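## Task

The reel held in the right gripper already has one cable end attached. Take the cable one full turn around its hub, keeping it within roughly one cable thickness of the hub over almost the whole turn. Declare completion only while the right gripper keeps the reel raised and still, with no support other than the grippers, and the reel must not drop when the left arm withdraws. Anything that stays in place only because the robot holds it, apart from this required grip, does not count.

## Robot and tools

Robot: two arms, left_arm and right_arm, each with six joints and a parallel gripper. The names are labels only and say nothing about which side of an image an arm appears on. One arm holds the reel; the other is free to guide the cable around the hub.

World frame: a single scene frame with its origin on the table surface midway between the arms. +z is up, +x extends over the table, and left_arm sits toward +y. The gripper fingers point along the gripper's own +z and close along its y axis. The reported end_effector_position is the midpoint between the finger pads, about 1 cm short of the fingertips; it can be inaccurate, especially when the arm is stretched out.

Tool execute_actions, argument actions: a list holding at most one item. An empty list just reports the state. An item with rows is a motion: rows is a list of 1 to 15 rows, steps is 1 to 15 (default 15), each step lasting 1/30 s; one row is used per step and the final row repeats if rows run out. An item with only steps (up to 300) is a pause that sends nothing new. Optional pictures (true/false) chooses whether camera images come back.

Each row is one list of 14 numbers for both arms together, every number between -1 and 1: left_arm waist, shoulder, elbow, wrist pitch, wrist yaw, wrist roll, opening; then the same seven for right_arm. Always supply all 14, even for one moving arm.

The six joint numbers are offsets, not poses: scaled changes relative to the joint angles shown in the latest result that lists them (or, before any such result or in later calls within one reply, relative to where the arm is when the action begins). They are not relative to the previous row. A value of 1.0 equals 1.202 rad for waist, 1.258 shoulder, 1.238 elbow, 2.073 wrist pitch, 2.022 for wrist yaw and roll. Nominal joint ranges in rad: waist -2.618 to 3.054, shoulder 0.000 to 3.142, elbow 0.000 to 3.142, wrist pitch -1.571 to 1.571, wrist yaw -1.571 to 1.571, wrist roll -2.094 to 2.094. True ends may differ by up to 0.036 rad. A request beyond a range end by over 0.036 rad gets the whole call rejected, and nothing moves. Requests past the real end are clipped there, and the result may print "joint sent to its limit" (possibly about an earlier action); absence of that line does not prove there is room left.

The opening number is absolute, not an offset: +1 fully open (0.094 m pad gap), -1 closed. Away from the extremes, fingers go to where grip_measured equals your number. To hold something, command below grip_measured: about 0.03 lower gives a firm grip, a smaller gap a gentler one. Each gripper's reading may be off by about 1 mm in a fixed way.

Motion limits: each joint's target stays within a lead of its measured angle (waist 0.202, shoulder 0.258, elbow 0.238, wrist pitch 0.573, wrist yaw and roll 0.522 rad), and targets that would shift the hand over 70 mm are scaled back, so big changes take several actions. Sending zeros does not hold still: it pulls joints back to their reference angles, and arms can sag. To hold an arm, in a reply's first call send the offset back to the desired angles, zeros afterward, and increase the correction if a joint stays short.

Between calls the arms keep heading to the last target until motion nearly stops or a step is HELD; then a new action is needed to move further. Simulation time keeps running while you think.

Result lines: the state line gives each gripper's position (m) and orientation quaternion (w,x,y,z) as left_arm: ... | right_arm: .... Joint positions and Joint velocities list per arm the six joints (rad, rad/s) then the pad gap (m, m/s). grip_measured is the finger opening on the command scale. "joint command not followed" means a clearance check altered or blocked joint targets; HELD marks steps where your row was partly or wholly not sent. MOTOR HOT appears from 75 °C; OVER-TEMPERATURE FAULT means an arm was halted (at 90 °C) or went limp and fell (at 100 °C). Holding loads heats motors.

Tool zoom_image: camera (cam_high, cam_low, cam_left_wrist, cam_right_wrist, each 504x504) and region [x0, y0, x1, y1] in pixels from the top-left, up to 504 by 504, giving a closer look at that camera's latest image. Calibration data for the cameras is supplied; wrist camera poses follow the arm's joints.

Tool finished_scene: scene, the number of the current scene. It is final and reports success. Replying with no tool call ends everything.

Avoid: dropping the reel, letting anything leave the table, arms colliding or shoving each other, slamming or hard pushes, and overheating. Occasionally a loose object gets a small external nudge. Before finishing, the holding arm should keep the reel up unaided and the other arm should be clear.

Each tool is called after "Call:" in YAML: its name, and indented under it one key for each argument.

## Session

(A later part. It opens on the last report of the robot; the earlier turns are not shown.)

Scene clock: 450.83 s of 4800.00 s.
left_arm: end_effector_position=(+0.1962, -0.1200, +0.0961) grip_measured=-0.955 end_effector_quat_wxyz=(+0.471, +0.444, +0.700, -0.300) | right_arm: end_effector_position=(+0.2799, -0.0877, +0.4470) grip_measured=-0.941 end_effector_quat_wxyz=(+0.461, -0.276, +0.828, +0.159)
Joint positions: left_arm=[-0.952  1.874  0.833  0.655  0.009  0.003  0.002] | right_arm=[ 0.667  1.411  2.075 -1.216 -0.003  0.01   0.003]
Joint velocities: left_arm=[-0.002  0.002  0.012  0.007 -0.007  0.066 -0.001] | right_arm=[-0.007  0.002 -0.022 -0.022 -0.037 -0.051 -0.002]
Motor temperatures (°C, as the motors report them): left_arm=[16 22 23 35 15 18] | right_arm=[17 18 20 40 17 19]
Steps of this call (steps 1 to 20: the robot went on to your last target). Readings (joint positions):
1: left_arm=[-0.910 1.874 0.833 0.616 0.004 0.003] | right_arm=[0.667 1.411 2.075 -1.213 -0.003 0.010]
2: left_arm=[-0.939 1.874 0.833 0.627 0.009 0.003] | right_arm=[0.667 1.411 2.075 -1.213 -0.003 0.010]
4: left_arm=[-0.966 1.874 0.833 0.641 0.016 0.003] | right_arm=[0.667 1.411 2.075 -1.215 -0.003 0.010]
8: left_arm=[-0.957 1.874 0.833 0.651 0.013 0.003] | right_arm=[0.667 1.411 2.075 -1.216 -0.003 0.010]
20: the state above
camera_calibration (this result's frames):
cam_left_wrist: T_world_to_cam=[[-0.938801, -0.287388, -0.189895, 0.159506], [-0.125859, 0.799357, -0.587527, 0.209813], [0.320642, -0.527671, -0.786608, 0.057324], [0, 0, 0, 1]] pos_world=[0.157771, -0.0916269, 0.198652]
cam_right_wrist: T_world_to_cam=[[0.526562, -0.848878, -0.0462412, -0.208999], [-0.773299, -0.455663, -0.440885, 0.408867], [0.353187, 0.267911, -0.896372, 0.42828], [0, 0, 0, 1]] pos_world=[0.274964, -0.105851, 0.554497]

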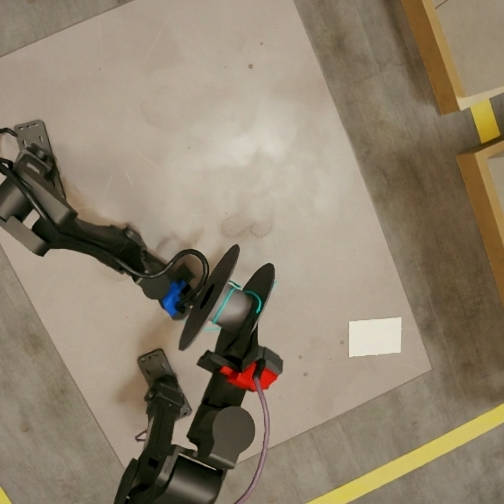

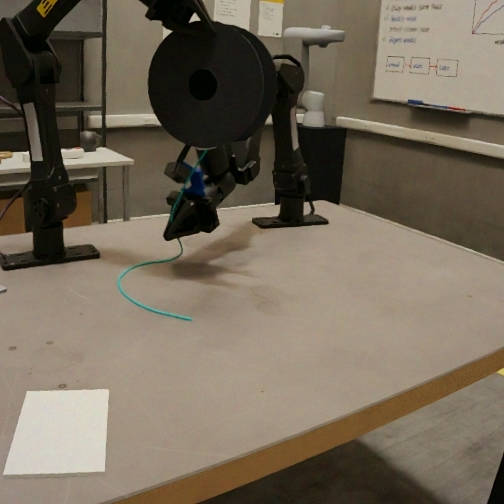

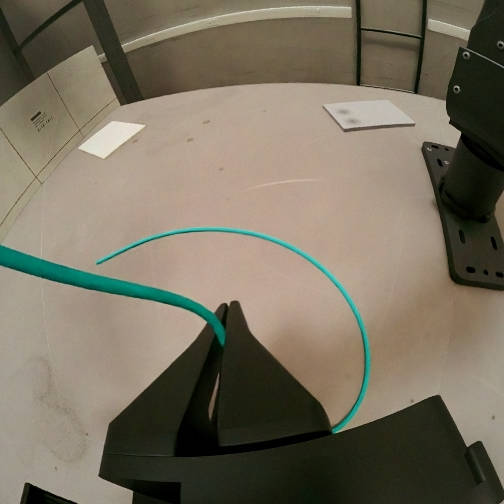

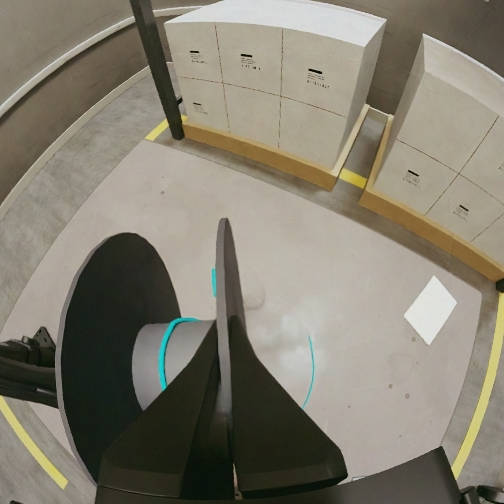

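Call:
execute_actions:
  actions:
    - {"rows":[[-0.02,-0.01,0.02,-0.01,0,-0.02,-0.96,0,0,0,0.012,0,0,-1],[-0.04,-0.02,0.03,-0.02,0,-0.04,-0.96,0,0,0,0.012,0,0,-1],[-0.06,-0.035,0.035,-0.035,0,-0.06,-0.96,0,0,0,0.012,0,0,-1],[-0.08,-0.05,0.04,-0.05,0,-0.08,-0.96,0,0,0,0.012,0,0,-1],[-0.1,-0.07,0.05,-0.065,0,-0.1,-0.96,0,0,0,0.012,0,0,-1],[-0.12,-0.09,0.06,-0.08,0,-0.12,-0.96,0,0,0,0.012,0,0,-1],[-0.14,-0.11,0.07,-0.1,0,-0.14,-0.96,0,0,0,0.012,0,0,-1],[-0.16,-0.13,0.08,-0.12,0,-0.16,-0.96,0,0,0,0.012,0,0,-1],[-0.18,-0.15,0.09,-0.14,0,-0.18,-0.96,0,0,0,0.012,0,0,-1],[-0.2,-0.175,0.1,-0.16,0,-0.2,-0.96,0,0,0,0.012,0,0,-1],[-0.215,-0.2,0.11,-0.18,0,-0.225,-0.96,0,0,0,0.012,0,0,-1],[-0.23,-0.225,0.12,-0.2,0,-0.25,-0.96,0,0,0,0.012,0,0,-1]],"steps":15}
  pictures: false

Call:
execute_actions:
  actions:
    - {"steps":20}

Scene clock: 471.43 s of 4800.00 s.
left_arm: end_effector_position=(+0.0604, -0.1563, +0.2056) grip_measured=-0.955 end_effector_quat_wxyz=(+0.362, +0.389, +0.707, -0.466) | right_arm: end_effector_position=(+0.2788, -0.0885, +0.4448) grip_measured=-0.941 end_effector_quat_wxyz=(+0.456, -0.277, +0.831, +0.158)
Joint positions: left_arm=[-1.233  1.611  0.956  0.348  0.01  -0.404  0.002] | right_arm=[ 0.667  1.411  2.075 -1.227 -0.003  0.01   0.003]
Joint velocities: left_arm=[-0.149 -0.422  0.242 -0.183  0.066 -0.564 -0.001] | right_arm=[ 0.002  0.002 -0.002  0.066 -0.037 -0.022 -0.002]
Motor temperatures (°C, as the motors report them): left_arm=[16 23 21 36 15 18] | right_arm=[17 18 20 40 17 19]
Steps of this call (steps 1 to 15: the robot went on to your last target; steps 16 to 200: nothing new was sent; then 13.43 s passed at rest; steps 201 to 215: all 15 steps of this action). Readings (joint positions):
201: left_arm=[-0.953 1.874 0.833 0.655 0.009 -0.002] | right_arm=[0.667 1.411 2.075 -1.216 -0.003 0.010]
202: left_arm=[-0.957 1.874 0.833 0.653 0.007 -0.013] | right_arm=[0.667 1.411 2.075 -1.216 -0.003 0.010]
204: left_arm=[-0.982 1.868 0.833 0.630 0.002 -0.052] | right_arm=[0.667 1.411 2.075 -1.216 -0.003 0.010]
208: left_arm=[-1.083 1.803 0.863 0.523 -0.001 -0.170] | right_arm=[0.667 1.411 2.075 -1.226 -0.003 0.010]
215: the state above

Scene clock: 472.10 s of 4800.00 s.
left_arm: end_effector_position=(+0.0582, -0.1495, +0.1957) grip_measured=-0.955 end_effector_quat_wxyz=(+0.324, +0.366, +0.741, -0.461) | right_arm: end_effector_position=(+0.2788, -0.0885, +0.4448) grip_measured=-0.941 end_effector_quat_wxyz=(+0.456, -0.277, +0.831, +0.158)
Joint positions: left_arm=[-1.234  1.596  0.966  0.256  0.011 -0.494  0.002] | right_arm=[ 0.667  1.411  2.075 -1.227 -0.003  0.01   0.003]
Joint velocities: left_arm=[-0.002 -0.002  0.012 -0.066 -0.081 -0.022  0.   ] | right_arm=[-0.002 -0.017  0.002  0.007  0.037 -0.007  0.001]
Motor temperatures (°C, as the motors report them): left_arm=[16 23 21 36 15 18] | right_arm=[17 18 20 41 17 19]
Steps of this call (steps 1 to 20: the robot went on to your last target). Readings (joint positions):
1: left_arm=[-1.235 1.601 0.962 0.342 0.011 -0.422] | right_arm=[0.667 1.411 2.075 -1.227 -0.003 0.010]
2: left_arm=[-1.235 1.596 0.965 0.337 0.011 -0.437] | right_arm=[0.667 1.411 2.075 -1.227 -0.003 0.010]
4: left_arm=[-1.234 1.596 0.966 0.316 0.011 -0.458] | right_arm=[0.667 1.411 2.075 -1.227 -0.003 0.010]
8: left_arm=[-1.234 1.596 0.966 0.275 0.011 -0.480] | right_arm=[0.667 1.411 2.075 -1.227 -0.003 0.010]
20: the state above
camera_calibration (this result's frames):
cam_left_wrist: T_world_to_cam=[[-0.944943, -0.19076, 0.265881, -0.0340111], [-0.317301, 0.7328, -0.601934, 0.278608], [-0.0800133, -0.653158, -0.752983, 0.162374], [0, 0, 0, 1]] pos_world=[0.0692562, -0.104596, 0.299011]
cam_right_wrist: T_world_to_cam=[[0.526187, -0.849164, -0.0452505, -0.209592], [-0.776873, -0.458388, -0.431682, 0.403362], [0.345827, 0.2623, -0.90089, 0.4305], [0, 0, 0, 1]] pos_world=[0.274766, -0.106002, 0.552473]

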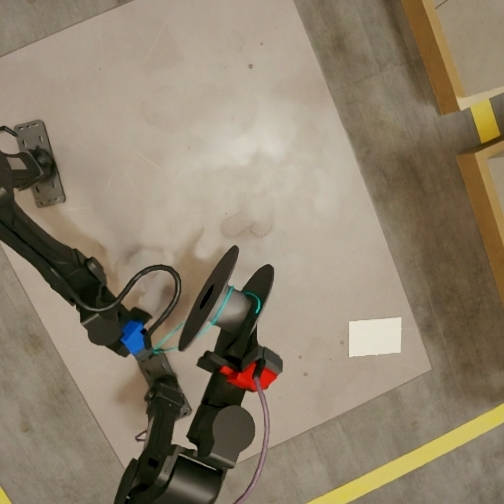

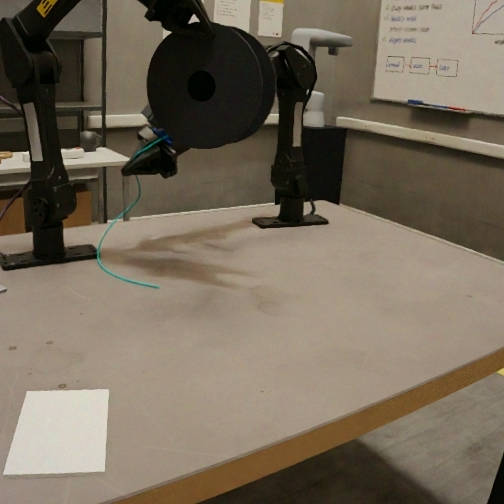

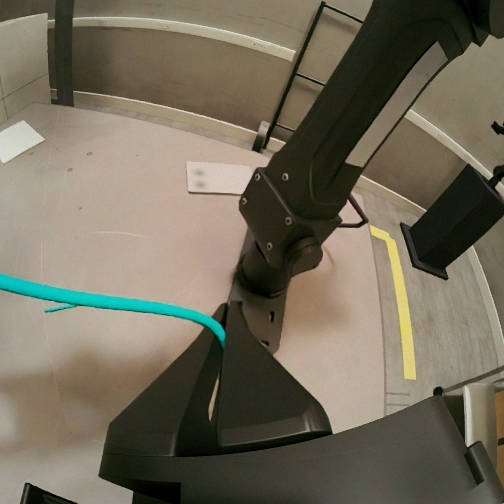

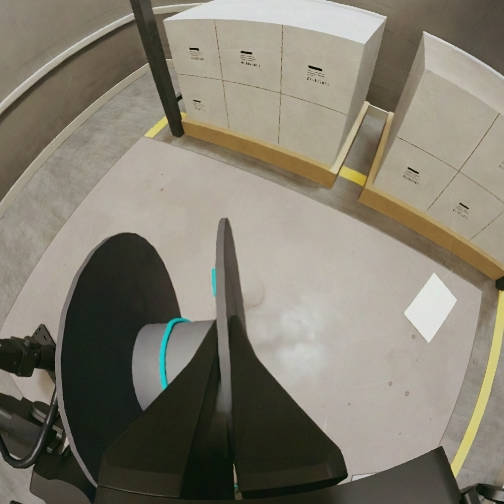

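Call:
execute_actions:
  actions:
    - {"rows":[[-0.01,-0.01,0.04,-0.01,0,-0.02,-0.96,0,0,0,0.014,0,0,-1],[-0.015,-0.015,0.065,-0.025,0,-0.05,-0.96,0,0,0,0.014,0,0,-1],[-0.02,-0.02,0.09,-0.04,0,-0.08,-0.96,0,0,0,0.014,0,0,-1],[-0.025,-0.03,0.115,-0.055,0,-0.1,-0.96,0,0,0,0.014,0,0,-1],[-0.03,-0.035,0.14,-0.07,0,-0.13,-0.96,0,0,0,0.014,0,0,-1],[-0.035,-0.04,0.165,-0.08,0,-0.16,-0.96,0,0,0,0.014,0,0,-1],[-0.04,-0.05,0.19,-0.095,0,-0.18,-0.96,0,0,0,0.014,0,0,-1],[-0.045,-0.055,0.215,-0.11,0,-0.21,-0.96,0,0,0,0.014,0,0,-1],[-0.047,-0.06,0.24,-0.12,0,-0.24,-0.96,0,0,0,0.014,0,0,-1],[-0.047,-0.07,0.265,-0.135,0,-0.26,-0.96,0,0,0,0.014,0,0,-1],[-0.047,-0.075,0.29,-0.15,0,-0.29,-0.96,0,0,0,0.014,0,0,-1],[-0.047,-0.08,0.32,-0.16,0,-0.32,-0.96,0,0,0,0.014,0,0,-1],[-0.047,-0.09,0.35,-0.174,0,-0.35,-0.96,0,0,0,0.014,0,0,-1]],"steps":15}
  pictures: false

Call:
execute_actions:
  actions:
    - {"steps":20}

Scene clock: 484.40 s of 4800.00 s.
left_arm: end_effector_position=(+0.0347, -0.1635, +0.3552) grip_measured=-0.955 end_effector_quat_wxyz=(+0.196, +0.158, +0.753, -0.608) | right_arm: end_effector_position=(+0.2788, -0.0885, +0.4448) grip_measured=-0.941 end_effector_quat_wxyz=(+0.456, -0.277, +0.831, +0.158)
Joint positions: left_arm=[-1.285  1.518  1.351 -0.018  0.011 -1.05   0.002] | right_arm=[ 0.667  1.411  2.075 -1.227 -0.003  0.01   0.003]
Joint velocities: left_arm=[-0.002 -0.349  0.574 -0.168  0.066 -0.93   0.   ] | right_arm=[ 0.017 -0.002 -0.002 -0.095  0.007 -0.037 -0.001]
Motor temperatures (°C, as the motors report them): left_arm=[16 22 22 35 15 18] | right_arm=[17 18 20 41 17 19]
Steps of this call (steps 1 to 15: the robot went on to your last target; steps 16 to 200: nothing new was sent; then 5.13 s passed at rest; steps 201 to 215: all 15 steps of this action). Readings (joint positions):
201: left_arm=[-1.234 1.596 0.966 0.255 0.011 -0.500] | right_arm=[0.667 1.411 2.075 -1.227 -0.003 0.010]
202: left_arm=[-1.235 1.596 0.971 0.246 0.011 -0.514] | right_arm=[0.667 1.411 2.075 -1.227 -0.003 0.010]
204: left_arm=[-1.240 1.596 1.005 0.204 0.011 -0.566] | right_arm=[0.667 1.411 2.075 -1.227 -0.003 0.010]
208: left_arm=[-1.265 1.589 1.130 0.119 0.011 -0.722] | right_arm=[0.667 1.411 2.075 -1.227 -0.003 0.010]
215: the state above

Scene clock: 485.07 s of 4800.00 s.
left_arm: end_effector_position=(+0.0335, -0.1536, +0.3660) grip_measured=-0.955 end_effector_quat_wxyz=(+0.150, +0.104, +0.767, -0.616) | right_arm: end_effector_position=(+0.2788, -0.0885, +0.4448) grip_measured=-0.941 end_effector_quat_wxyz=(+0.456, -0.277, +0.831, +0.158)
Joint positions: left_arm=[-1.285  1.488  1.38  -0.091  0.011 -1.195  0.002] | right_arm=[ 0.667  1.411  2.075 -1.227 -0.003  0.01   0.003]
Joint velocities: left_arm=[ 0.002 -0.032 -0.007  0.007 -0.051 -0.037 -0.001] | right_arm=[-0.002  0.012 -0.017  0.007 -0.007 -0.066 -0.002]
Motor temperatures (°C, as the motors report them): left_arm=[16 22 22 35 15 18] | right_arm=[17 18 20 41 17 19]
Steps of this call (steps 1 to 20: the robot went on to your last target). Readings (joint positions):
1: left_arm=[-1.285 1.507 1.366 -0.022 0.011 -1.080] | right_arm=[0.667 1.411 2.075 -1.227 -0.003 0.010]
2: left_arm=[-1.285 1.497 1.375 -0.025 0.011 -1.103] | right_arm=[0.667 1.411 2.075 -1.227 -0.003 0.010]
4: left_arm=[-1.285 1.488 1.380 -0.031 0.011 -1.137] | right_arm=[0.667 1.411 2.075 -1.227 -0.003 0.010]
8: left_arm=[-1.285 1.488 1.380 -0.070 0.011 -1.172] | right_arm=[0.667 1.411 2.075 -1.227 -0.003 0.010]
20: the state above
camera_calibration (this result's frames):
cam_left_wrist: T_world_to_cam=[[-0.554039, -0.164529, 0.816071, -0.313899], [-0.753607, 0.515634, -0.407674, 0.286437], [-0.35372, -0.840864, -0.409671, 0.140656], [0, 0, 0, 1]] pos_world=[0.0917011, -0.0810697, 0.430559]
cam_right_wrist: T_world_to_cam=[[0.526187, -0.849164, -0.0452505, -0.209592], [-0.776873, -0.458388, -0.431682, 0.403362], [0.345827, 0.2623, -0.90089, 0.4305], [0, 0, 0, 1]] pos_world=[0.274766, -0.106002, 0.552473]

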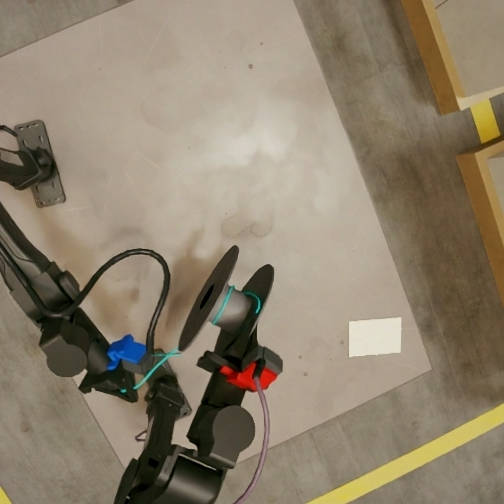

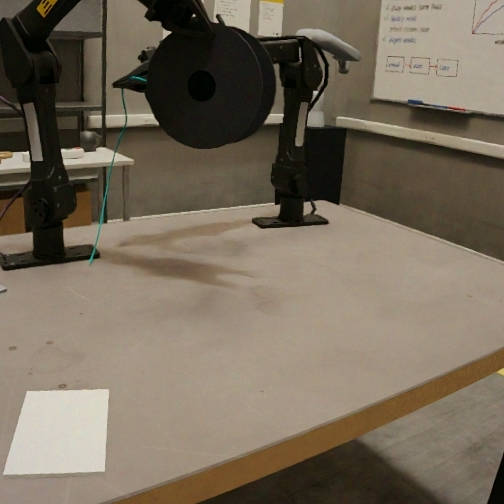

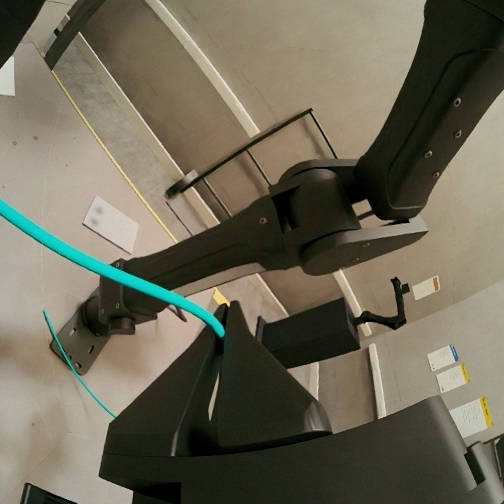

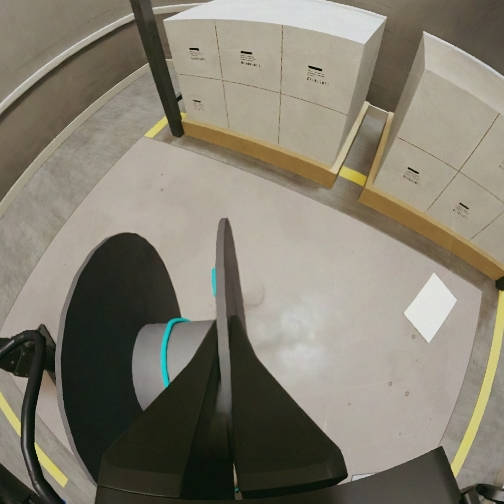

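Call:
execute_actions:
  actions:
    - {"rows":[[0,0.02,0.05,0,0,-0.02,-0.96,0,0,0,0.014,0,0,-1],[0,0.045,0.08,0,0,-0.04,-0.96,0,0,0,0.014,0,0,-1],[0,0.07,0.11,0,0,-0.06,-0.96,0,0,0,0.014,0,0,-1],[0,0.085,0.135,-0.005,0,-0.08,-0.96,0,0,0,0.014,0,0,-1],[0.01,0.09,0.16,-0.01,0,-0.1,-0.96,0,0,0,0.014,0,0,-1],[0.02,0.09,0.185,-0.015,0,-0.12,-0.96,0,0,0,0.014,0,0,-1],[0.03,0.09,0.21,-0.02,0,-0.14,-0.96,0,0,0,0.014,0,0,-1],[0.045,0.085,0.235,-0.025,0,-0.16,-0.96,0,0,0,0.014,0,0,-1],[0.06,0.08,0.26,-0.03,0,-0.18,-0.96,0,0,0,0.014,0,0,-1],[0.075,0.075,0.285,-0.035,0,-0.2,-0.96,0,0,0,0.014,0,0,-1],[0.09,0.065,0.31,-0.04,0,-0.22,-0.96,0,0,0,0.014,0,0,-1],[0.11,0.055,0.335,-0.045,0,-0.24,-0.96,0,0,0,0.014,0,0,-1],[0.13,0.045,0.355,-0.05,0,-0.25,-0.96,0,0,0,0.014,0,0,-1]],"steps":15}
  pictures: false

Call:
execute_actions:
  actions:
    - {"steps":20}

Scene clock: 504.20 s of 4800.00 s.
left_arm: end_effector_position=(+0.1005, -0.1579, +0.4783) grip_measured=-0.955 end_effector_quat_wxyz=(+0.076, -0.088, +0.704, -0.701) | right_arm: end_effector_position=(+0.2788, -0.0885, +0.4448) grip_measured=-0.941 end_effector_quat_wxyz=(+0.456, -0.277, +0.831, +0.158)
Joint positions: left_arm=[-1.154  1.596  1.752 -0.162  0.013 -1.587  0.002] | right_arm=[ 0.667  1.411  2.075 -1.227 -0.003  0.01   0.003]
Joint velocities: left_arm=[ 0.476 -0.227  0.54  -0.081 -0.037 -0.813 -0.001] | right_arm=[-0.017  0.007  0.017 -0.007 -0.037 -0.007  0.001]
Motor temperatures (°C, as the motors report them): left_arm=[16 22 23 35 15 18] | right_arm=[17 18 20 42 17 19]
Steps of this call (steps 1 to 15: the robot went on to your last target; steps 16 to 200: nothing new was sent; then 11.97 s passed at rest; steps 201 to 215: all 15 steps of this action). Readings (joint positions):
201: left_arm=[-1.285 1.490 1.383 -0.093 0.011 -1.201] | right_arm=[0.667 1.411 2.075 -1.227 -0.003 0.010]
202: left_arm=[-1.285 1.498 1.395 -0.097 0.011 -1.213] | right_arm=[0.667 1.411 2.075 -1.227 -0.003 0.010]
204: left_arm=[-1.285 1.538 1.452 -0.100 0.011 -1.253] | right_arm=[0.667 1.411 2.075 -1.227 -0.003 0.010]
208: left_arm=[-1.273 1.607 1.571 -0.118 0.012 -1.371] | right_arm=[0.667 1.411 2.075 -1.227 -0.003 0.010]
215: the state above

Scene clock: 504.87 s of 4800.00 s.
left_arm: end_effector_position=(+0.1109, -0.1345, +0.5118) grip_measured=-0.955 end_effector_quat_wxyz=(+0.053, -0.135, +0.675, -0.724) | right_arm: end_effector_position=(+0.2788, -0.0884, +0.4448) grip_measured=-0.941 end_effector_quat_wxyz=(+0.456, -0.277, +0.831, +0.158)
Joint positions: left_arm=[-1.125  1.555  1.793 -0.184  0.005 -1.695  0.002] | right_arm=[ 0.667  1.411  2.075 -1.227 -0.003  0.01   0.003]
Joint velocities: left_arm=[ 0.012 -0.012 -0.012 -0.051 -0.007 -0.007  0.   ] | right_arm=[ 0.002  0.007 -0.022 -0.022  0.051 -0.022  0.001]
Motor temperatures (°C, as the motors report them): left_arm=[16 22 23 35 15 18] | right_arm=[17 18 20 42 17 19]
Steps of this call (steps 1 to 20: the robot went on to your last target). Readings (joint positions):
1: left_arm=[-1.140 1.588 1.768 -0.163 0.011 -1.609] | right_arm=[0.667 1.411 2.075 -1.227 -0.003 0.010]
2: left_arm=[-1.130 1.578 1.779 -0.163 0.008 -1.627] | right_arm=[0.667 1.411 2.075 -1.227 -0.003 0.010]
4: left_arm=[-1.125 1.562 1.791 -0.163 0.005 -1.652] | right_arm=[0.667 1.411 2.075 -1.227 -0.003 0.010]
8: left_arm=[-1.125 1.555 1.793 -0.173 0.005 -1.679] | right_arm=[0.667 1.411 2.075 -1.227 -0.003 0.010]
20: the state above
camera_calibration (this result's frames):
cam_left_wrist: T_world_to_cam=[[-0.133131, 0.076981, 0.988104, -0.489099], [-0.958217, 0.244679, -0.148167, 0.247794], [-0.253174, -0.966543, 0.04119, -0.0150157], [0, 0, 0, 1]] pos_world=[0.168524, -0.0374919, 0.520614]
cam_right_wrist: T_world_to_cam=[[0.526455, -0.848987, -0.0454529, -0.209493], [-0.776778, -0.458568, -0.431661, 0.403302], [0.345631, 0.262557, -0.90089, 0.430578], [0, 0, 0, 1]] pos_world=[0.274744, -0.105966, 0.552471]

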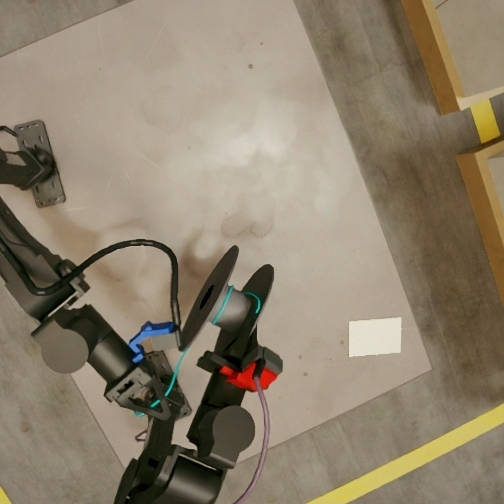

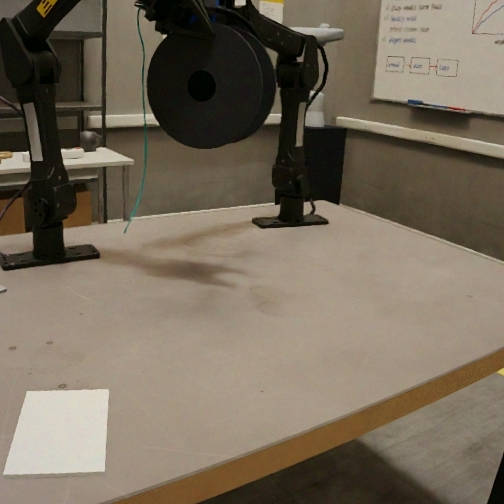

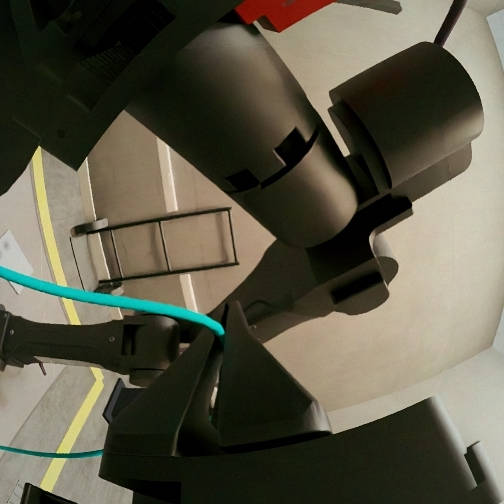

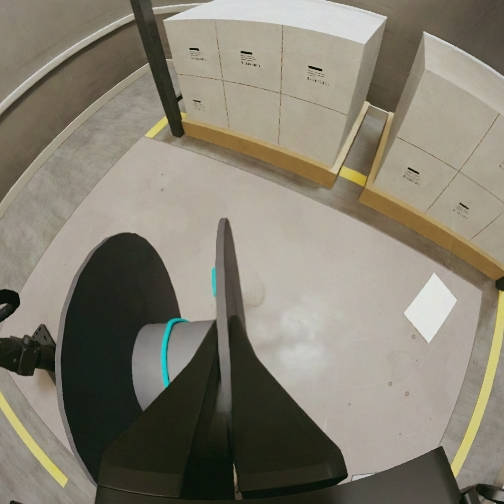

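Call:
execute_actions:
  actions:
    - {"rows":[[0.01,-0.015,0.03,-0.01,0,-0.01,-0.96,0,0,0,0.014,0,0,-1],[0.02,-0.03,0.04,-0.02,0,-0.02,-0.96,0,0,0,0.014,0,0,-1],[0.035,-0.045,0.05,-0.03,0,-0.03,-0.96,0,0,0,0.014,0,0,-1],[0.05,-0.055,0.055,-0.035,0,-0.05,-0.96,0,0,0,0.014,0,0,-1],[0.065,-0.065,0.06,-0.04,0,-0.06,-0.96,0,0,0,0.014,0,0,-1],[0.08,-0.071,0.065,-0.046,0,-0.07,-0.96,0,0,0,0.014,0,0,-1],[0.095,-0.071,0.065,-0.046,0,-0.08,-0.96,0,0,0,0.014,0,0,-1],[0.11,-0.071,0.065,-0.046,0,-0.09,-0.96,0,0,0,0.014,0,0,-1],[0.125,-0.071,0.065,-0.046,0,-0.1,-0.96,0,0,0,0.014,0,0,-1],[0.14,-0.071,0.065,-0.046,0,-0.11,-0.96,0,0,0,0.014,0,0,-1],[0.155,-0.071,0.065,-0.046,0,-0.12,-0.96,0,0,0,0.014,0,0,-1],[0.17,-0.071,0.065,-0.046,0,-0.13,-0.96,0,0,0,0.014,0,0,-1],[0.185,-0.071,0.065,-0.046,0,-0.14,-0.96,0,0,0,0.014,0,0,-1],[0.2,-0.071,0.065,-0.046,0,-0.15,-0.96,0,0,0,0.014,0,0,-1]],"steps":15}
  pictures: false

Call:
execute_actions:
  actions:
    - {"steps":20}

Scene clock: 520.33 s of 4800.00 s.
left_arm: end_effector_position=(+0.1929, -0.0652, +0.5443) grip_measured=-0.955 end_effector_quat_wxyz=(-0.048, +0.276, -0.617, +0.736) | right_arm: end_effector_position=(+0.2796, -0.0877, +0.4466) grip_measured=-0.941 end_effector_quat_wxyz=(+0.460, -0.276, +0.829, +0.160)
Joint positions: left_arm=[-0.907  1.486  1.839 -0.266  0.007 -1.927  0.002] | right_arm=[ 0.667  1.411  2.075 -1.218 -0.004  0.01   0.003]
Joint velocities: left_arm=[ 0.403 -0.002 -0.002 -0.066 -0.022 -0.432 -0.001] | right_arm=[ 0.007 -0.012  0.002  0.022 -0.037  0.022  0.001]
Motor temperatures (°C, as the motors report them): left_arm=[16 22 23 35 15 18] | right_arm=[17 18 20 42 17 19]
Steps of this call (steps 1 to 15: the robot went on to your last target; steps 16 to 449: nothing new was sent; steps 450 to 464: all 15 steps of this action). Readings (joint positions):
450: left_arm=[-1.125 1.555 1.793 -0.185 0.005 -1.698] | right_arm=[0.667 1.411 2.075 -1.227 -0.003 0.010]
451: left_arm=[-1.123 1.555 1.794 -0.189 0.005 -1.703] | right_arm=[0.667 1.411 2.075 -1.227 -0.003 0.010]
453: left_arm=[-1.110 1.551 1.802 -0.212 0.008 -1.725] | right_arm=[0.667 1.411 2.075 -1.227 -0.003 0.010]
457: left_arm=[-1.038 1.518 1.821 -0.255 0.010 -1.795] | right_arm=[0.667 1.411 2.075 -1.227 -0.003 0.010]
464: the state above

Scene clock: 521.00 s of 4800.00 s.
left_arm: end_effector_position=(+0.2016, -0.0605, +0.5431) grip_measured=-0.955 end_effector_quat_wxyz=(-0.033, +0.304, -0.605, +0.735) | right_arm: end_effector_position=(+0.2796, -0.0877, +0.4466) grip_measured=-0.941 end_effector_quat_wxyz=(+0.460, -0.276, +0.829, +0.160)
Joint positions: left_arm=[-0.887  1.486  1.839 -0.271  0.003 -1.993  0.002] | right_arm=[ 0.667  1.411  2.075 -1.218 -0.004  0.01   0.003]
Joint velocities: left_arm=[-0.012 -0.002  0.002 -0.007 -0.081 -0.022  0.   ] | right_arm=[-0.007 -0.002  0.017 -0.007 -0.051 -0.022 -0.001]
Motor temperatures (°C, as the motors report them): left_arm=[16 22 23 35 15 18] | right_arm=[17 18 20 42 17 19]
Steps of this call (steps 1 to 20: the robot went on to your last target). Readings (joint positions):
1: left_arm=[-0.896 1.486 1.839 -0.269 0.005 -1.941] | right_arm=[0.667 1.411 2.075 -1.218 -0.004 0.010]
2: left_arm=[-0.889 1.486 1.839 -0.271 0.004 -1.951] | right_arm=[0.667 1.411 2.075 -1.218 -0.004 0.010]
4: left_arm=[-0.887 1.486 1.839 -0.271 0.003 -1.967] | right_arm=[0.667 1.411 2.075 -1.218 -0.004 0.010]
8: left_arm=[-0.887 1.486 1.839 -0.271 0.003 -1.983] | right_arm=[0.667 1.411 2.075 -1.218 -0.004 0.010]
20: the state above
camera_calibration (this result's frames):
cam_left_wrist: T_world_to_cam=[[0.0974592, 0.211583, 0.972489, -0.543454], [-0.995226, 0.0258111, 0.0941221, 0.183915], [-0.00518639, -0.977019, 0.213088, -0.0658341], [0, 0, 0, 1]] pos_world=[0.235661, 0.0459171, 0.525221]
cam_right_wrist: T_world_to_cam=[[0.527031, -0.848575, -0.0464575, -0.208915], [-0.773777, -0.456534, -0.439142, 0.407731], [0.351435, 0.267389, -0.897216, 0.42885], [0, 0, 0, 1]] pos_world=[0.274884, -0.105807, 0.554117]

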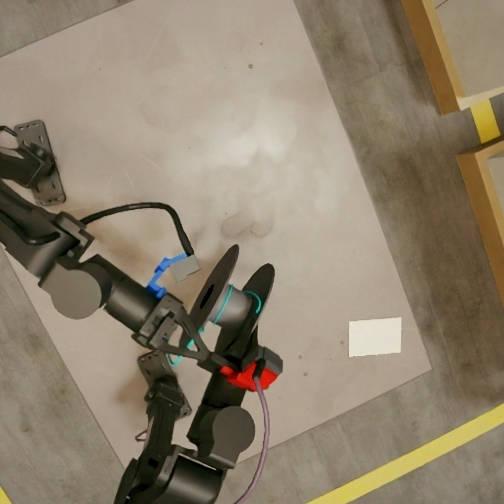

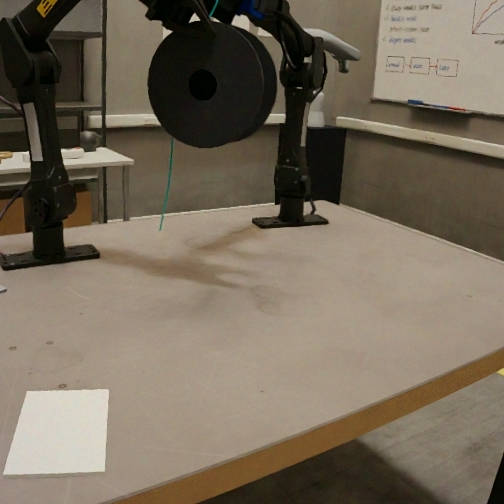

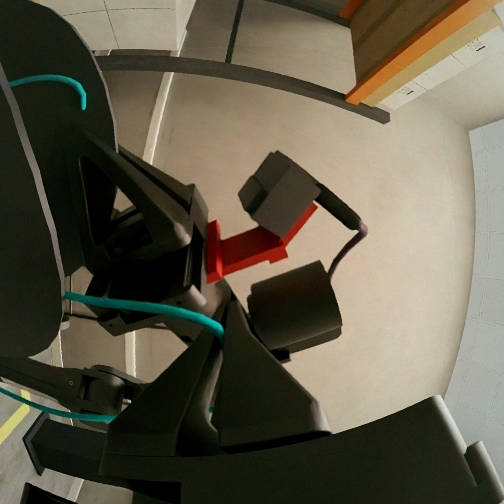

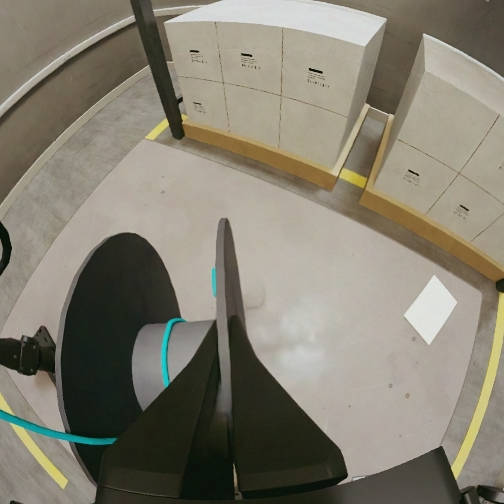

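Call:
execute_actions:
  actions:
    - {"rows":[[0.01,-0.01,0.01,0,0,0,-0.96,0,0,0,0.008,0,0,-1],[0.02,-0.015,0,0,0,0,-0.96,0,0,0,0.008,0,0,-1],[0.03,-0.02,-0.01,0,0,0,-0.96,0,0,0,0.008,0,0,-1],[0.04,-0.02,-0.015,0,0,0,-0.96,0,0,0,0.008,0,0,-1],[0.05,-0.02,-0.02,0,0,0,-0.96,0,0,0,0.008,0,0,-1],[0.06,-0.02,-0.02,0,0,0,-0.96,0,0,0,0.008,0,0,-1],[0.07,-0.02,-0.02,0,0,0,-0.96,0,0,0,0.008,0,0,-1],[0.08,-0.02,-0.02,0,0,0,-0.96,0,0,0,0.008,0,0,-1],[0.09,-0.02,-0.02,0,0,0,-0.96,0,0,0,0.008,0,0,-1],[0.1,-0.02,-0.02,0,0,0,-0.96,0,0,0,0.008,0,0,-1],[0.11,-0.02,-0.02,0,0,0,-0.96,0,0,0,0.008,0,0,-1]],"steps":15}
  pictures: false

Call:
execute_actions:
  actions:
    - {"steps":15}

Scene clock: 530.27 s of 4800.00 s.
left_arm: end_effector_position=(+0.2502, -0.0325, +0.5323) grip_measured=-0.955 end_effector_quat_wxyz=(-0.076, +0.346, -0.595, +0.722) | right_arm: end_effector_position=(+0.2802, -0.0873, +0.4477) grip_measured=-0.941 end_effector_quat_wxyz=(+0.462, -0.276, +0.828, +0.160)
Joint positions: left_arm=[-0.763  1.486  1.821 -0.282  0.006 -1.993  0.002] | right_arm=[ 0.667  1.411  2.075 -1.213 -0.004  0.01   0.003]
Joint velocities: left_arm=[ 0.002 -0.007 -0.002 -0.007 -0.095  0.037  0.   ] | right_arm=[-0.012  0.012  0.012 -0.007  0.007  0.007 -0.001]
Motor temperatures (°C, as the motors report them): left_arm=[16 22 23 35 15 18] | right_arm=[17 18 20 42 17 19]
Steps of this call (steps 1 to 15: the robot went on to your last target; steps 16 to 263: nothing new was sent; steps 264 to 278: all 15 steps of this action). Readings (joint positions):
264: left_arm=[-0.887 1.486 1.839 -0.271 0.003 -1.993] | right_arm=[0.667 1.411 2.075 -1.218 -0.004 0.010]
265: left_arm=[-0.885 1.486 1.839 -0.271 0.004 -1.993] | right_arm=[0.667 1.411 2.075 -1.218 -0.004 0.010]
267: left_arm=[-0.874 1.486 1.839 -0.271 0.005 -1.993] | right_arm=[0.667 1.411 2.075 -1.218 -0.004 0.010]
271: left_arm=[-0.824 1.486 1.834 -0.271 0.006 -1.993] | right_arm=[0.667 1.411 2.075 -1.218 -0.004 0.010]
278: the state above

Scene clock: 530.77 s of 4800.00 s.
left_arm: end_effector_position=(+0.2501, -0.0326, +0.5323) grip_measured=-0.955 end_effector_quat_wxyz=(-0.075, +0.346, -0.595, +0.722) | right_arm: end_effector_position=(+0.2802, -0.0873, +0.4478) grip_measured=-0.941 end_effector_quat_wxyz=(+0.462, -0.276, +0.827, +0.160)
Joint positions: left_arm=[-0.763  1.486  1.821 -0.282  0.007 -1.993  0.002] | right_arm=[ 0.667  1.411  2.075 -1.213 -0.004  0.01   0.003]
Joint velocities: left_arm=[-0.007  0.007  0.017  0.022  0.007 -0.11  -0.   ] | right_arm=[ 0.007 -0.017 -0.007  0.051  0.007  0.022  0.   ]
Motor temperatures (°C, as the motors report them): left_arm=[16 22 23 35 15 18] | right_arm=[17 18 20 42 17 19]
Steps of this call (steps 1 to 15: the robot went on to your last target). Readings (joint positions):
1: left_arm=[-0.763 1.486 1.821 -0.282 0.006 -1.993] | right_arm=[0.667 1.411 2.075 -1.213 -0.004 0.010]
2: left_arm=[-0.763 1.486 1.821 -0.282 0.007 -1.993] | right_arm=[0.667 1.411 2.075 -1.213 -0.004 0.010]
4: left_arm=[-0.763 1.486 1.821 -0.282 0.007 -1.993] | right_arm=[0.667 1.411 2.075 -1.213 -0.004 0.010]
8: left_arm=[-0.763 1.486 1.821 -0.282 0.007 -1.993] | right_arm=[0.667 1.411 2.075 -1.213 -0.004 0.010]
15: the state above
All arms were judged still, so your last target was given up. Only a new action makes them travel on or press farther. Fingers that are still opening or closing keep moving.
camera_calibration (this result's frames):
cam_left_wrist: T_world_to_cam=[[0.0881318, 0.199898, 0.975845, -0.543439], [-0.989403, -0.0959125, 0.109004, 0.219064], [0.115385, -0.975111, 0.189327, -0.0534475], [0, 0, 0, 1]] pos_world=[0.270804, 0.0775261, 0.516552]
cam_right_wrist: T_world_to_cam=[[0.527244, -0.848413, -0.0470025, -0.208589], [-0.771768, -0.455001, -0.444239, 0.410782], [0.355512, 0.270497, -0.894674, 0.427598], [0, 0, 0, 1]] pos_world=[0.274989, -0.105727, 0.555242]

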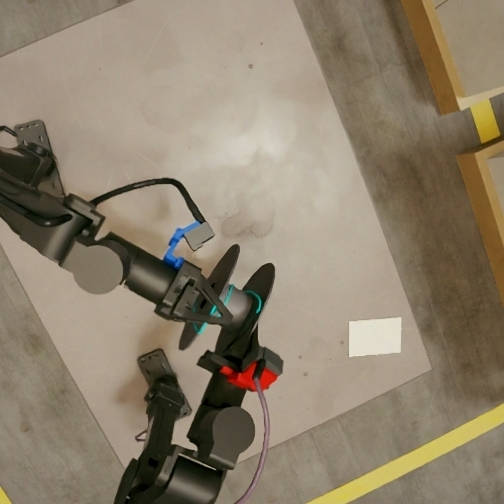

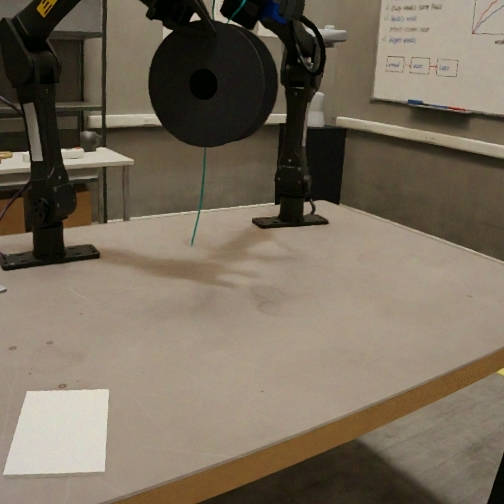

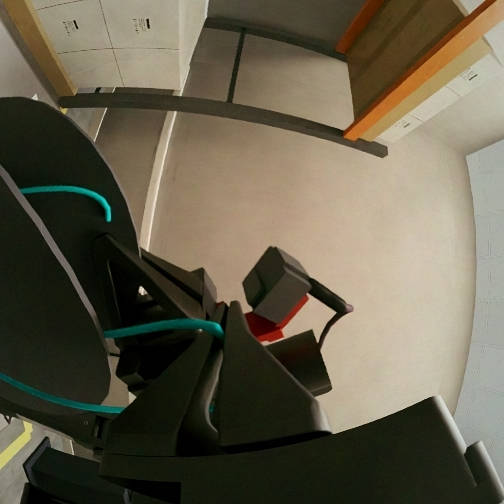

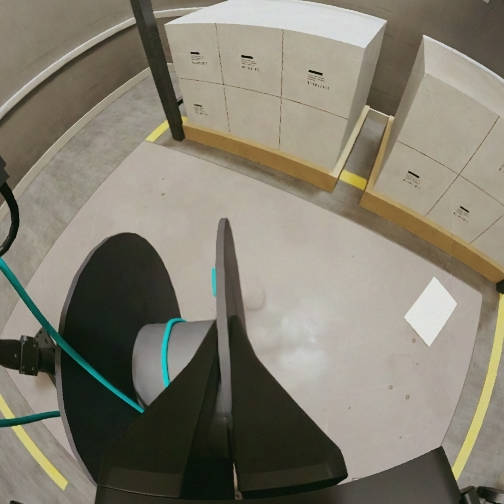

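Call:
execute_actions:
  actions:
    - {"rows":[[0.012,0,-0.01,0.005,0,0,-0.96,0,0,0,0.004,0,0,-1],[0.024,0,-0.016,0.005,0,0,-0.96,0,0,0,0.004,0,0,-1],[0.036,0,-0.022,0.005,0,0,-0.96,0,0,0,0.004,0,0,-1],[0.048,0,-0.03,0.005,0,0,-0.96,0,0,0,0.004,0,0,-1],[0.06,0,-0.038,0.005,0,0,-0.96,0,0,0,0.004,0,0,-1],[0.072,0,-0.046,0.005,0,0,-0.96,0,0,0,0.004,0,0,-1],[0.084,0,-0.055,0.005,0,0,-0.96,0,0,0,0.004,0,0,-1],[0.096,0,-0.064,0.005,0,0,-0.96,0,0,0,0.004,0,0,-1],[0.108,0,-0.073,0.005,0,0,-0.96,0,0,0,0.004,0,0,-1],[0.12,0,-0.083,0.005,0,0,-0.96,0,0,0,0.004,0,0,-1],[0.132,0,-0.093,0.005,0,0,-0.96,0,0,0,0.004,0,0,-1],[0.144,0,-0.103,0.005,0,0,-0.96,0,0,0,0.004,0,0,-1],[0.15,0,-0.11,0.005,0,0,-0.96,0,0,0,0.004,0,0,-1]],"steps":15}
  pictures: false

Call:
execute_actions:
  actions:
    - {"steps":15}

Scene clock: 542.93 s of 4800.00 s.
left_arm: end_effector_position=(+0.3120, +0.0006, +0.4708) grip_measured=-0.955 end_effector_quat_wxyz=(-0.114, +0.412, -0.609, +0.669) | right_arm: end_effector_position=(+0.2821, -0.0858, +0.4517) grip_measured=-0.941 end_effector_quat_wxyz=(+0.470, -0.274, +0.823, +0.163)
Joint positions: left_arm=[-0.606  1.486  1.693 -0.287  0.032 -1.994  0.002] | right_arm=[ 0.667  1.411  2.075 -1.194 -0.004  0.01   0.003]
Joint velocities: left_arm=[ 0.115 -0.002 -0.183 -0.11   0.095  0.081 -0.001] | right_arm=[-0.012  0.002 -0.007  0.066  0.051 -0.066  0.001]
Motor temperatures (°C, as the motors report them): left_arm=[16 22 22 35 15 18] | right_arm=[17 18 20 42 17 19]
Steps of this call (steps 1 to 350: nothing new was sent; steps 351 to 365: all 15 steps of this action). Readings (joint positions):
351: left_arm=[-0.763 1.486 1.821 -0.282 0.008 -1.993] | right_arm=[0.667 1.411 2.075 -1.213 -0.004 0.010]
352: left_arm=[-0.761 1.486 1.821 -0.282 0.009 -1.993] | right_arm=[0.667 1.411 2.075 -1.213 -0.004 0.010]
354: left_arm=[-0.748 1.486 1.815 -0.282 0.015 -1.993] | right_arm=[0.667 1.411 2.075 -1.212 -0.004 0.010]
358: left_arm=[-0.689 1.486 1.775 -0.282 0.017 -1.993] | right_arm=[0.667 1.411 2.075 -1.212 -0.004 0.010]
365: the state above

Scene clock: 543.43 s of 4800.00 s.
left_arm: end_effector_position=(+0.3128, +0.0009, +0.4680) grip_measured=-0.955 end_effector_quat_wxyz=(-0.113, +0.412, -0.611, +0.666) | right_arm: end_effector_position=(+0.2821, -0.0858, +0.4519) grip_measured=-0.941 end_effector_quat_wxyz=(+0.470, -0.274, +0.823, +0.163)
Joint positions: left_arm=[-0.602  1.486  1.688 -0.289  0.037 -1.994  0.002] | right_arm=[ 0.667  1.411  2.075 -1.194 -0.004  0.01   0.003]
Joint velocities: left_arm=[-0.012 -0.007 -0.007  0.051  0.022  0.051 -0.   ] | right_arm=[ 0.002  0.007 -0.012 -0.066  0.007  0.037 -0.001]
Motor temperatures (°C, as the motors report them): left_arm=[16 22 22 35 15 18] | right_arm=[17 18 20 42 17 19]
Steps of this call (steps 1 to 15: the robot went on to your last target). Readings (joint positions):
1: left_arm=[-0.603 1.486 1.689 -0.288 0.033 -1.994] | right_arm=[0.667 1.411 2.075 -1.194 -0.004 0.010]
2: left_arm=[-0.602 1.486 1.688 -0.289 0.034 -1.994] | right_arm=[0.667 1.411 2.075 -1.194 -0.004 0.010]
4: left_arm=[-0.602 1.486 1.688 -0.289 0.036 -1.994] | right_arm=[0.667 1.411 2.075 -1.194 -0.004 0.010]
8: left_arm=[-0.602 1.486 1.688 -0.289 0.036 -1.994] | right_arm=[0.667 1.411 2.075 -1.194 -0.004 0.010]
15: the state above
All arms were judged still, so your last target was given up. Only a new action makes them travel on or press farther. Fingers that are still opening or closing keep moving.
camera_calibration (this result's frames):
cam_left_wrist: T_world_to_cam=[[0.159246, 0.113074, 0.980742, -0.517423], [-0.953859, -0.238517, 0.18238, 0.246023], [0.254546, -0.964533, 0.0698742, -0.00354723], [0, 0, 0, 1]] pos_world=[0.317971, 0.113766, 0.462837]
cam_right_wrist: T_world_to_cam=[[0.52797, -0.847859, -0.0488081, -0.207507], [-0.764901, -0.449766, -0.461126, 0.420899], [0.369017, 0.280794, -0.885992, 0.423298], [0, 0, 0, 1]] pos_world=[0.2753, -0.10549, 0.558998]

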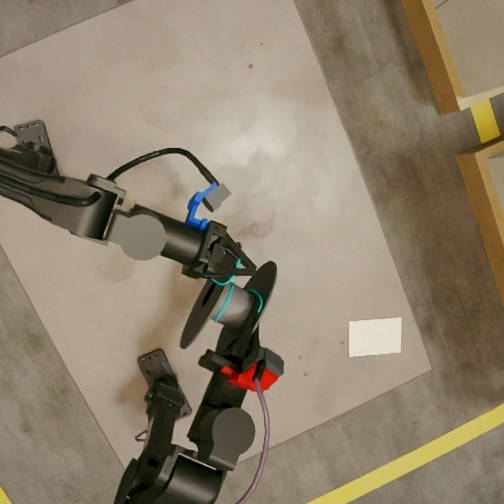

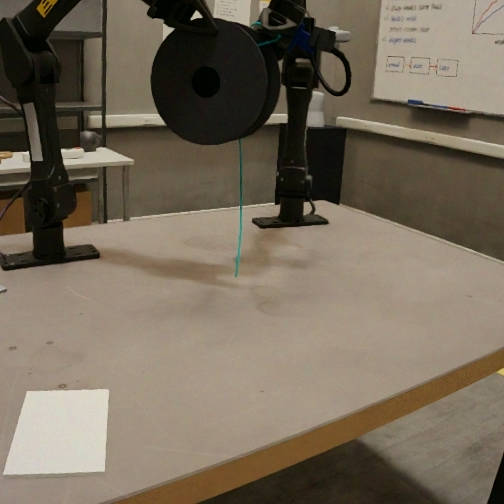

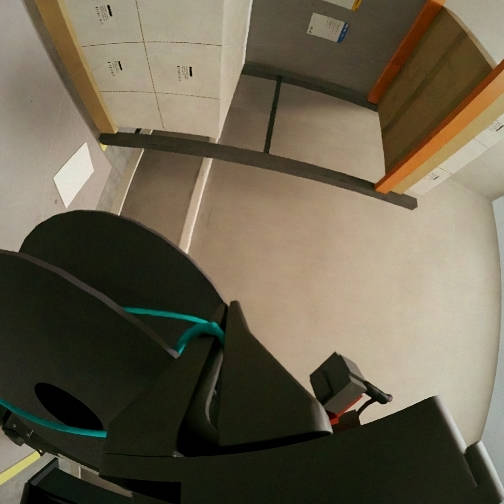

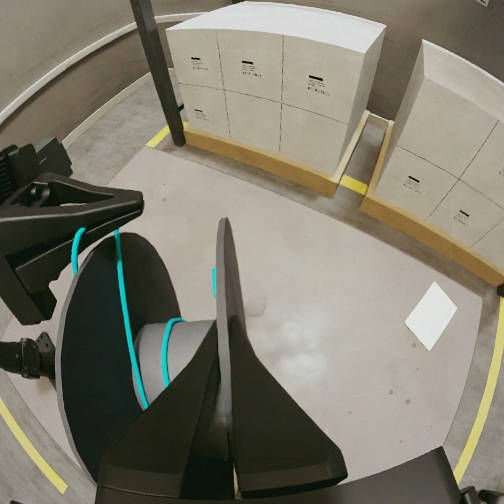

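Call:
execute_actions:
  actions:
    - {"rows":[[0,0,0,0,0,0,-0.75,0,0,0,-0.004,0,0,-1],[0,0,0,0,0,0,-0.75,0,0,0,-0.004,0,0,-1],[0,0,0,0,0,0,-0.75,0,0,0,-0.004,0,0,-1],[0,-0.025,-0.01,0,0,0,-0.75,0,0,0,-0.004,0,0,-1],[0,-0.04,-0.02,0,0,0,-0.75,0,0,0,-0.004,0,0,-1],[0,-0.055,-0.03,0,0,0,-0.75,0,0,0,-0.004,0,0,-1],[0,-0.07,-0.04,0,0,0,-0.75,0,0,0,-0.004,0,0,-1],[0,-0.085,-0.05,0,0,0,-0.75,0,0,0,-0.004,0,0,-1],[0,-0.1,-0.06,0,0,0,-0.75,0,0,0,-0.004,0,0,-1],[0,-0.11,-0.07,0,0,0,-0.75,0,0,0,-0.004,0,0,-1]],"steps":15}
  pictures: false

Call:
execute_actions:
  actions:
    - {"steps":20}

Scene clock: 553.80 s of 4800.00 s.
left_arm: end_effector_position=(+0.2872, +0.0249, +0.4829) grip_measured=-0.753 end_effector_quat_wxyz=(-0.114, +0.404, -0.601, +0.680) | right_arm: end_effector_position=(+0.2799, -0.0872, +0.4474) grip_measured=-0.941 end_effector_quat_wxyz=(+0.461, -0.276, +0.828, +0.161)
Joint positions: left_arm=[-0.602  1.368  1.613 -0.294  0.04  -1.994  0.012] | right_arm=[ 0.667  1.411  2.075 -1.215 -0.005  0.01   0.003]
Joint velocities: left_arm=[-0.002 -0.115  0.002 -0.037 -0.022  0.007 -0.   ] | right_arm=[-0.007  0.012 -0.007  0.007  0.007 -0.022 -0.001]
Motor temperatures (°C, as the motors report them): left_arm=[17 22 22 36 15 18] | right_arm=[17 18 20 41 17 19]
Steps of this call (steps 1 to 296: nothing new was sent; steps 297 to 311: all 15 steps of this action). Readings (joint positions):
297: left_arm=[-0.602 1.486 1.688 -0.289 0.038 -1.994] | right_arm=[0.667 1.411 2.075 -1.194 -0.004 0.010]
298: left_arm=[-0.602 1.486 1.688 -0.289 0.038 -1.994] | right_arm=[0.667 1.411 2.075 -1.198 -0.004 0.010]
300: left_arm=[-0.602 1.486 1.688 -0.289 0.039 -1.994] | right_arm=[0.667 1.411 2.075 -1.205 -0.004 0.010]
304: left_arm=[-0.602 1.456 1.654 -0.289 0.039 -1.994] | right_arm=[0.667 1.411 2.075 -1.208 -0.004 0.010]
311: the state above

Scene clock: 554.47 s of 4800.00 s.
left_arm: end_effector_position=(+0.2862, +0.0259, +0.4845) grip_measured=-0.753 end_effector_quat_wxyz=(-0.114, +0.403, -0.600, +0.682) | right_arm: end_effector_position=(+0.2798, -0.0873, +0.4473) grip_measured=-0.941 end_effector_quat_wxyz=(+0.461, -0.276, +0.828, +0.160)
Joint positions: left_arm=[-0.602  1.364  1.613 -0.294  0.04  -1.994  0.012] | right_arm=[ 0.667  1.411  2.075 -1.215 -0.005  0.01   0.003]
Joint velocities: left_arm=[-0.002  0.012  0.007 -0.066 -0.022  0.022 -0.001] | right_arm=[ 0.002  0.007 -0.007  0.051 -0.037 -0.022 -0.002]
Motor temperatures (°C, as the motors report them): left_arm=[17 22 22 36 15 18] | right_arm=[17 18 20 41 17 19]
Steps of this call (steps 1 to 15: the robot went on to your last target; steps 16 to 20: nothing new was sent). Readings (joint positions):
1: left_arm=[-0.602 1.365 1.613 -0.294 0.040 -1.994] | right_arm=[0.667 1.411 2.075 -1.215 -0.005 0.010]
2: left_arm=[-0.602 1.364 1.613 -0.294 0.040 -1.994] | right_arm=[0.667 1.411 2.075 -1.215 -0.005 0.010]
4: left_arm=[-0.602 1.364 1.613 -0.294 0.040 -1.994] | right_arm=[0.667 1.411 2.075 -1.215 -0.005 0.010]
8: left_arm=[-0.602 1.364 1.613 -0.294 0.040 -1.994] | right_arm=[0.667 1.411 2.075 -1.215 -0.005 0.010]
20: the state above
All arms were judged still, so your last target was given up. Only a new action makes them travel on or press farther. Fingers that are still opening or closing keep moving.
camera_calibration (this result's frames):
cam_left_wrist: T_world_to_cam=[[0.130155, 0.141703, 0.981315, -0.524869], [-0.959919, -0.229774, 0.160497, 0.235683], [0.248224, -0.962873, 0.106117, 0.0104321], [0, 0, 0, 1]] pos_world=[0.291961, 0.138574, 0.476128]
cam_right_wrist: T_world_to_cam=[[0.527968, -0.847941, -0.0473805, -0.20843], [-0.77229, -0.456159, -0.442139, 0.409385], [0.353295, 0.270027, -0.895694, 0.428334], [0, 0, 0, 1]] pos_world=[0.27488, -0.105653, 0.554786]

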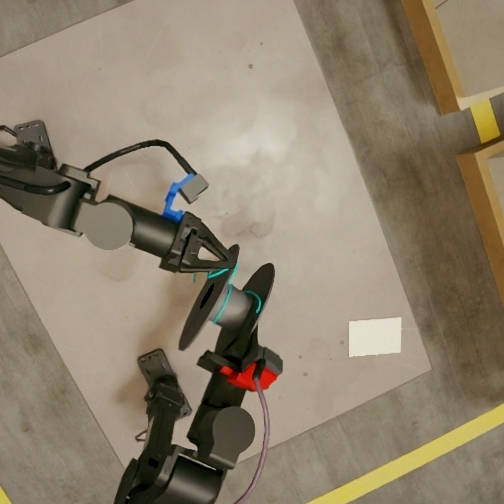

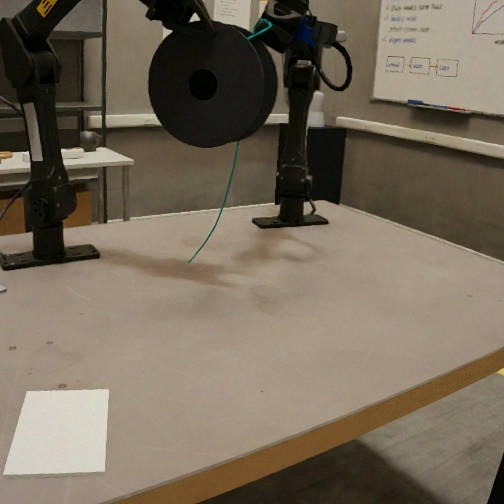

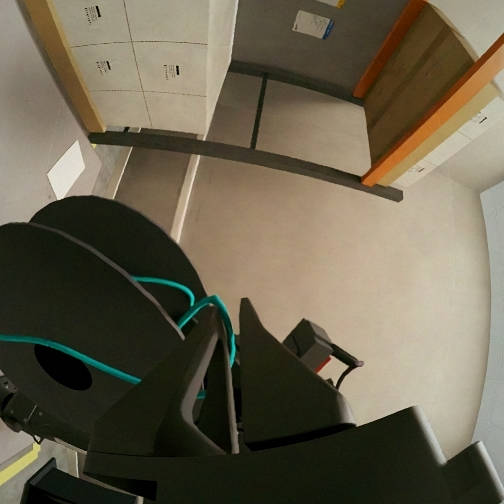

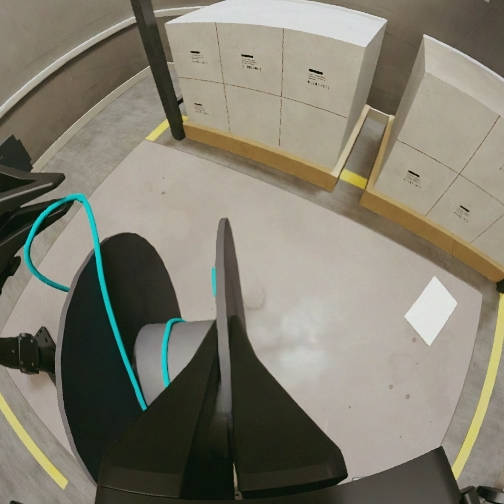

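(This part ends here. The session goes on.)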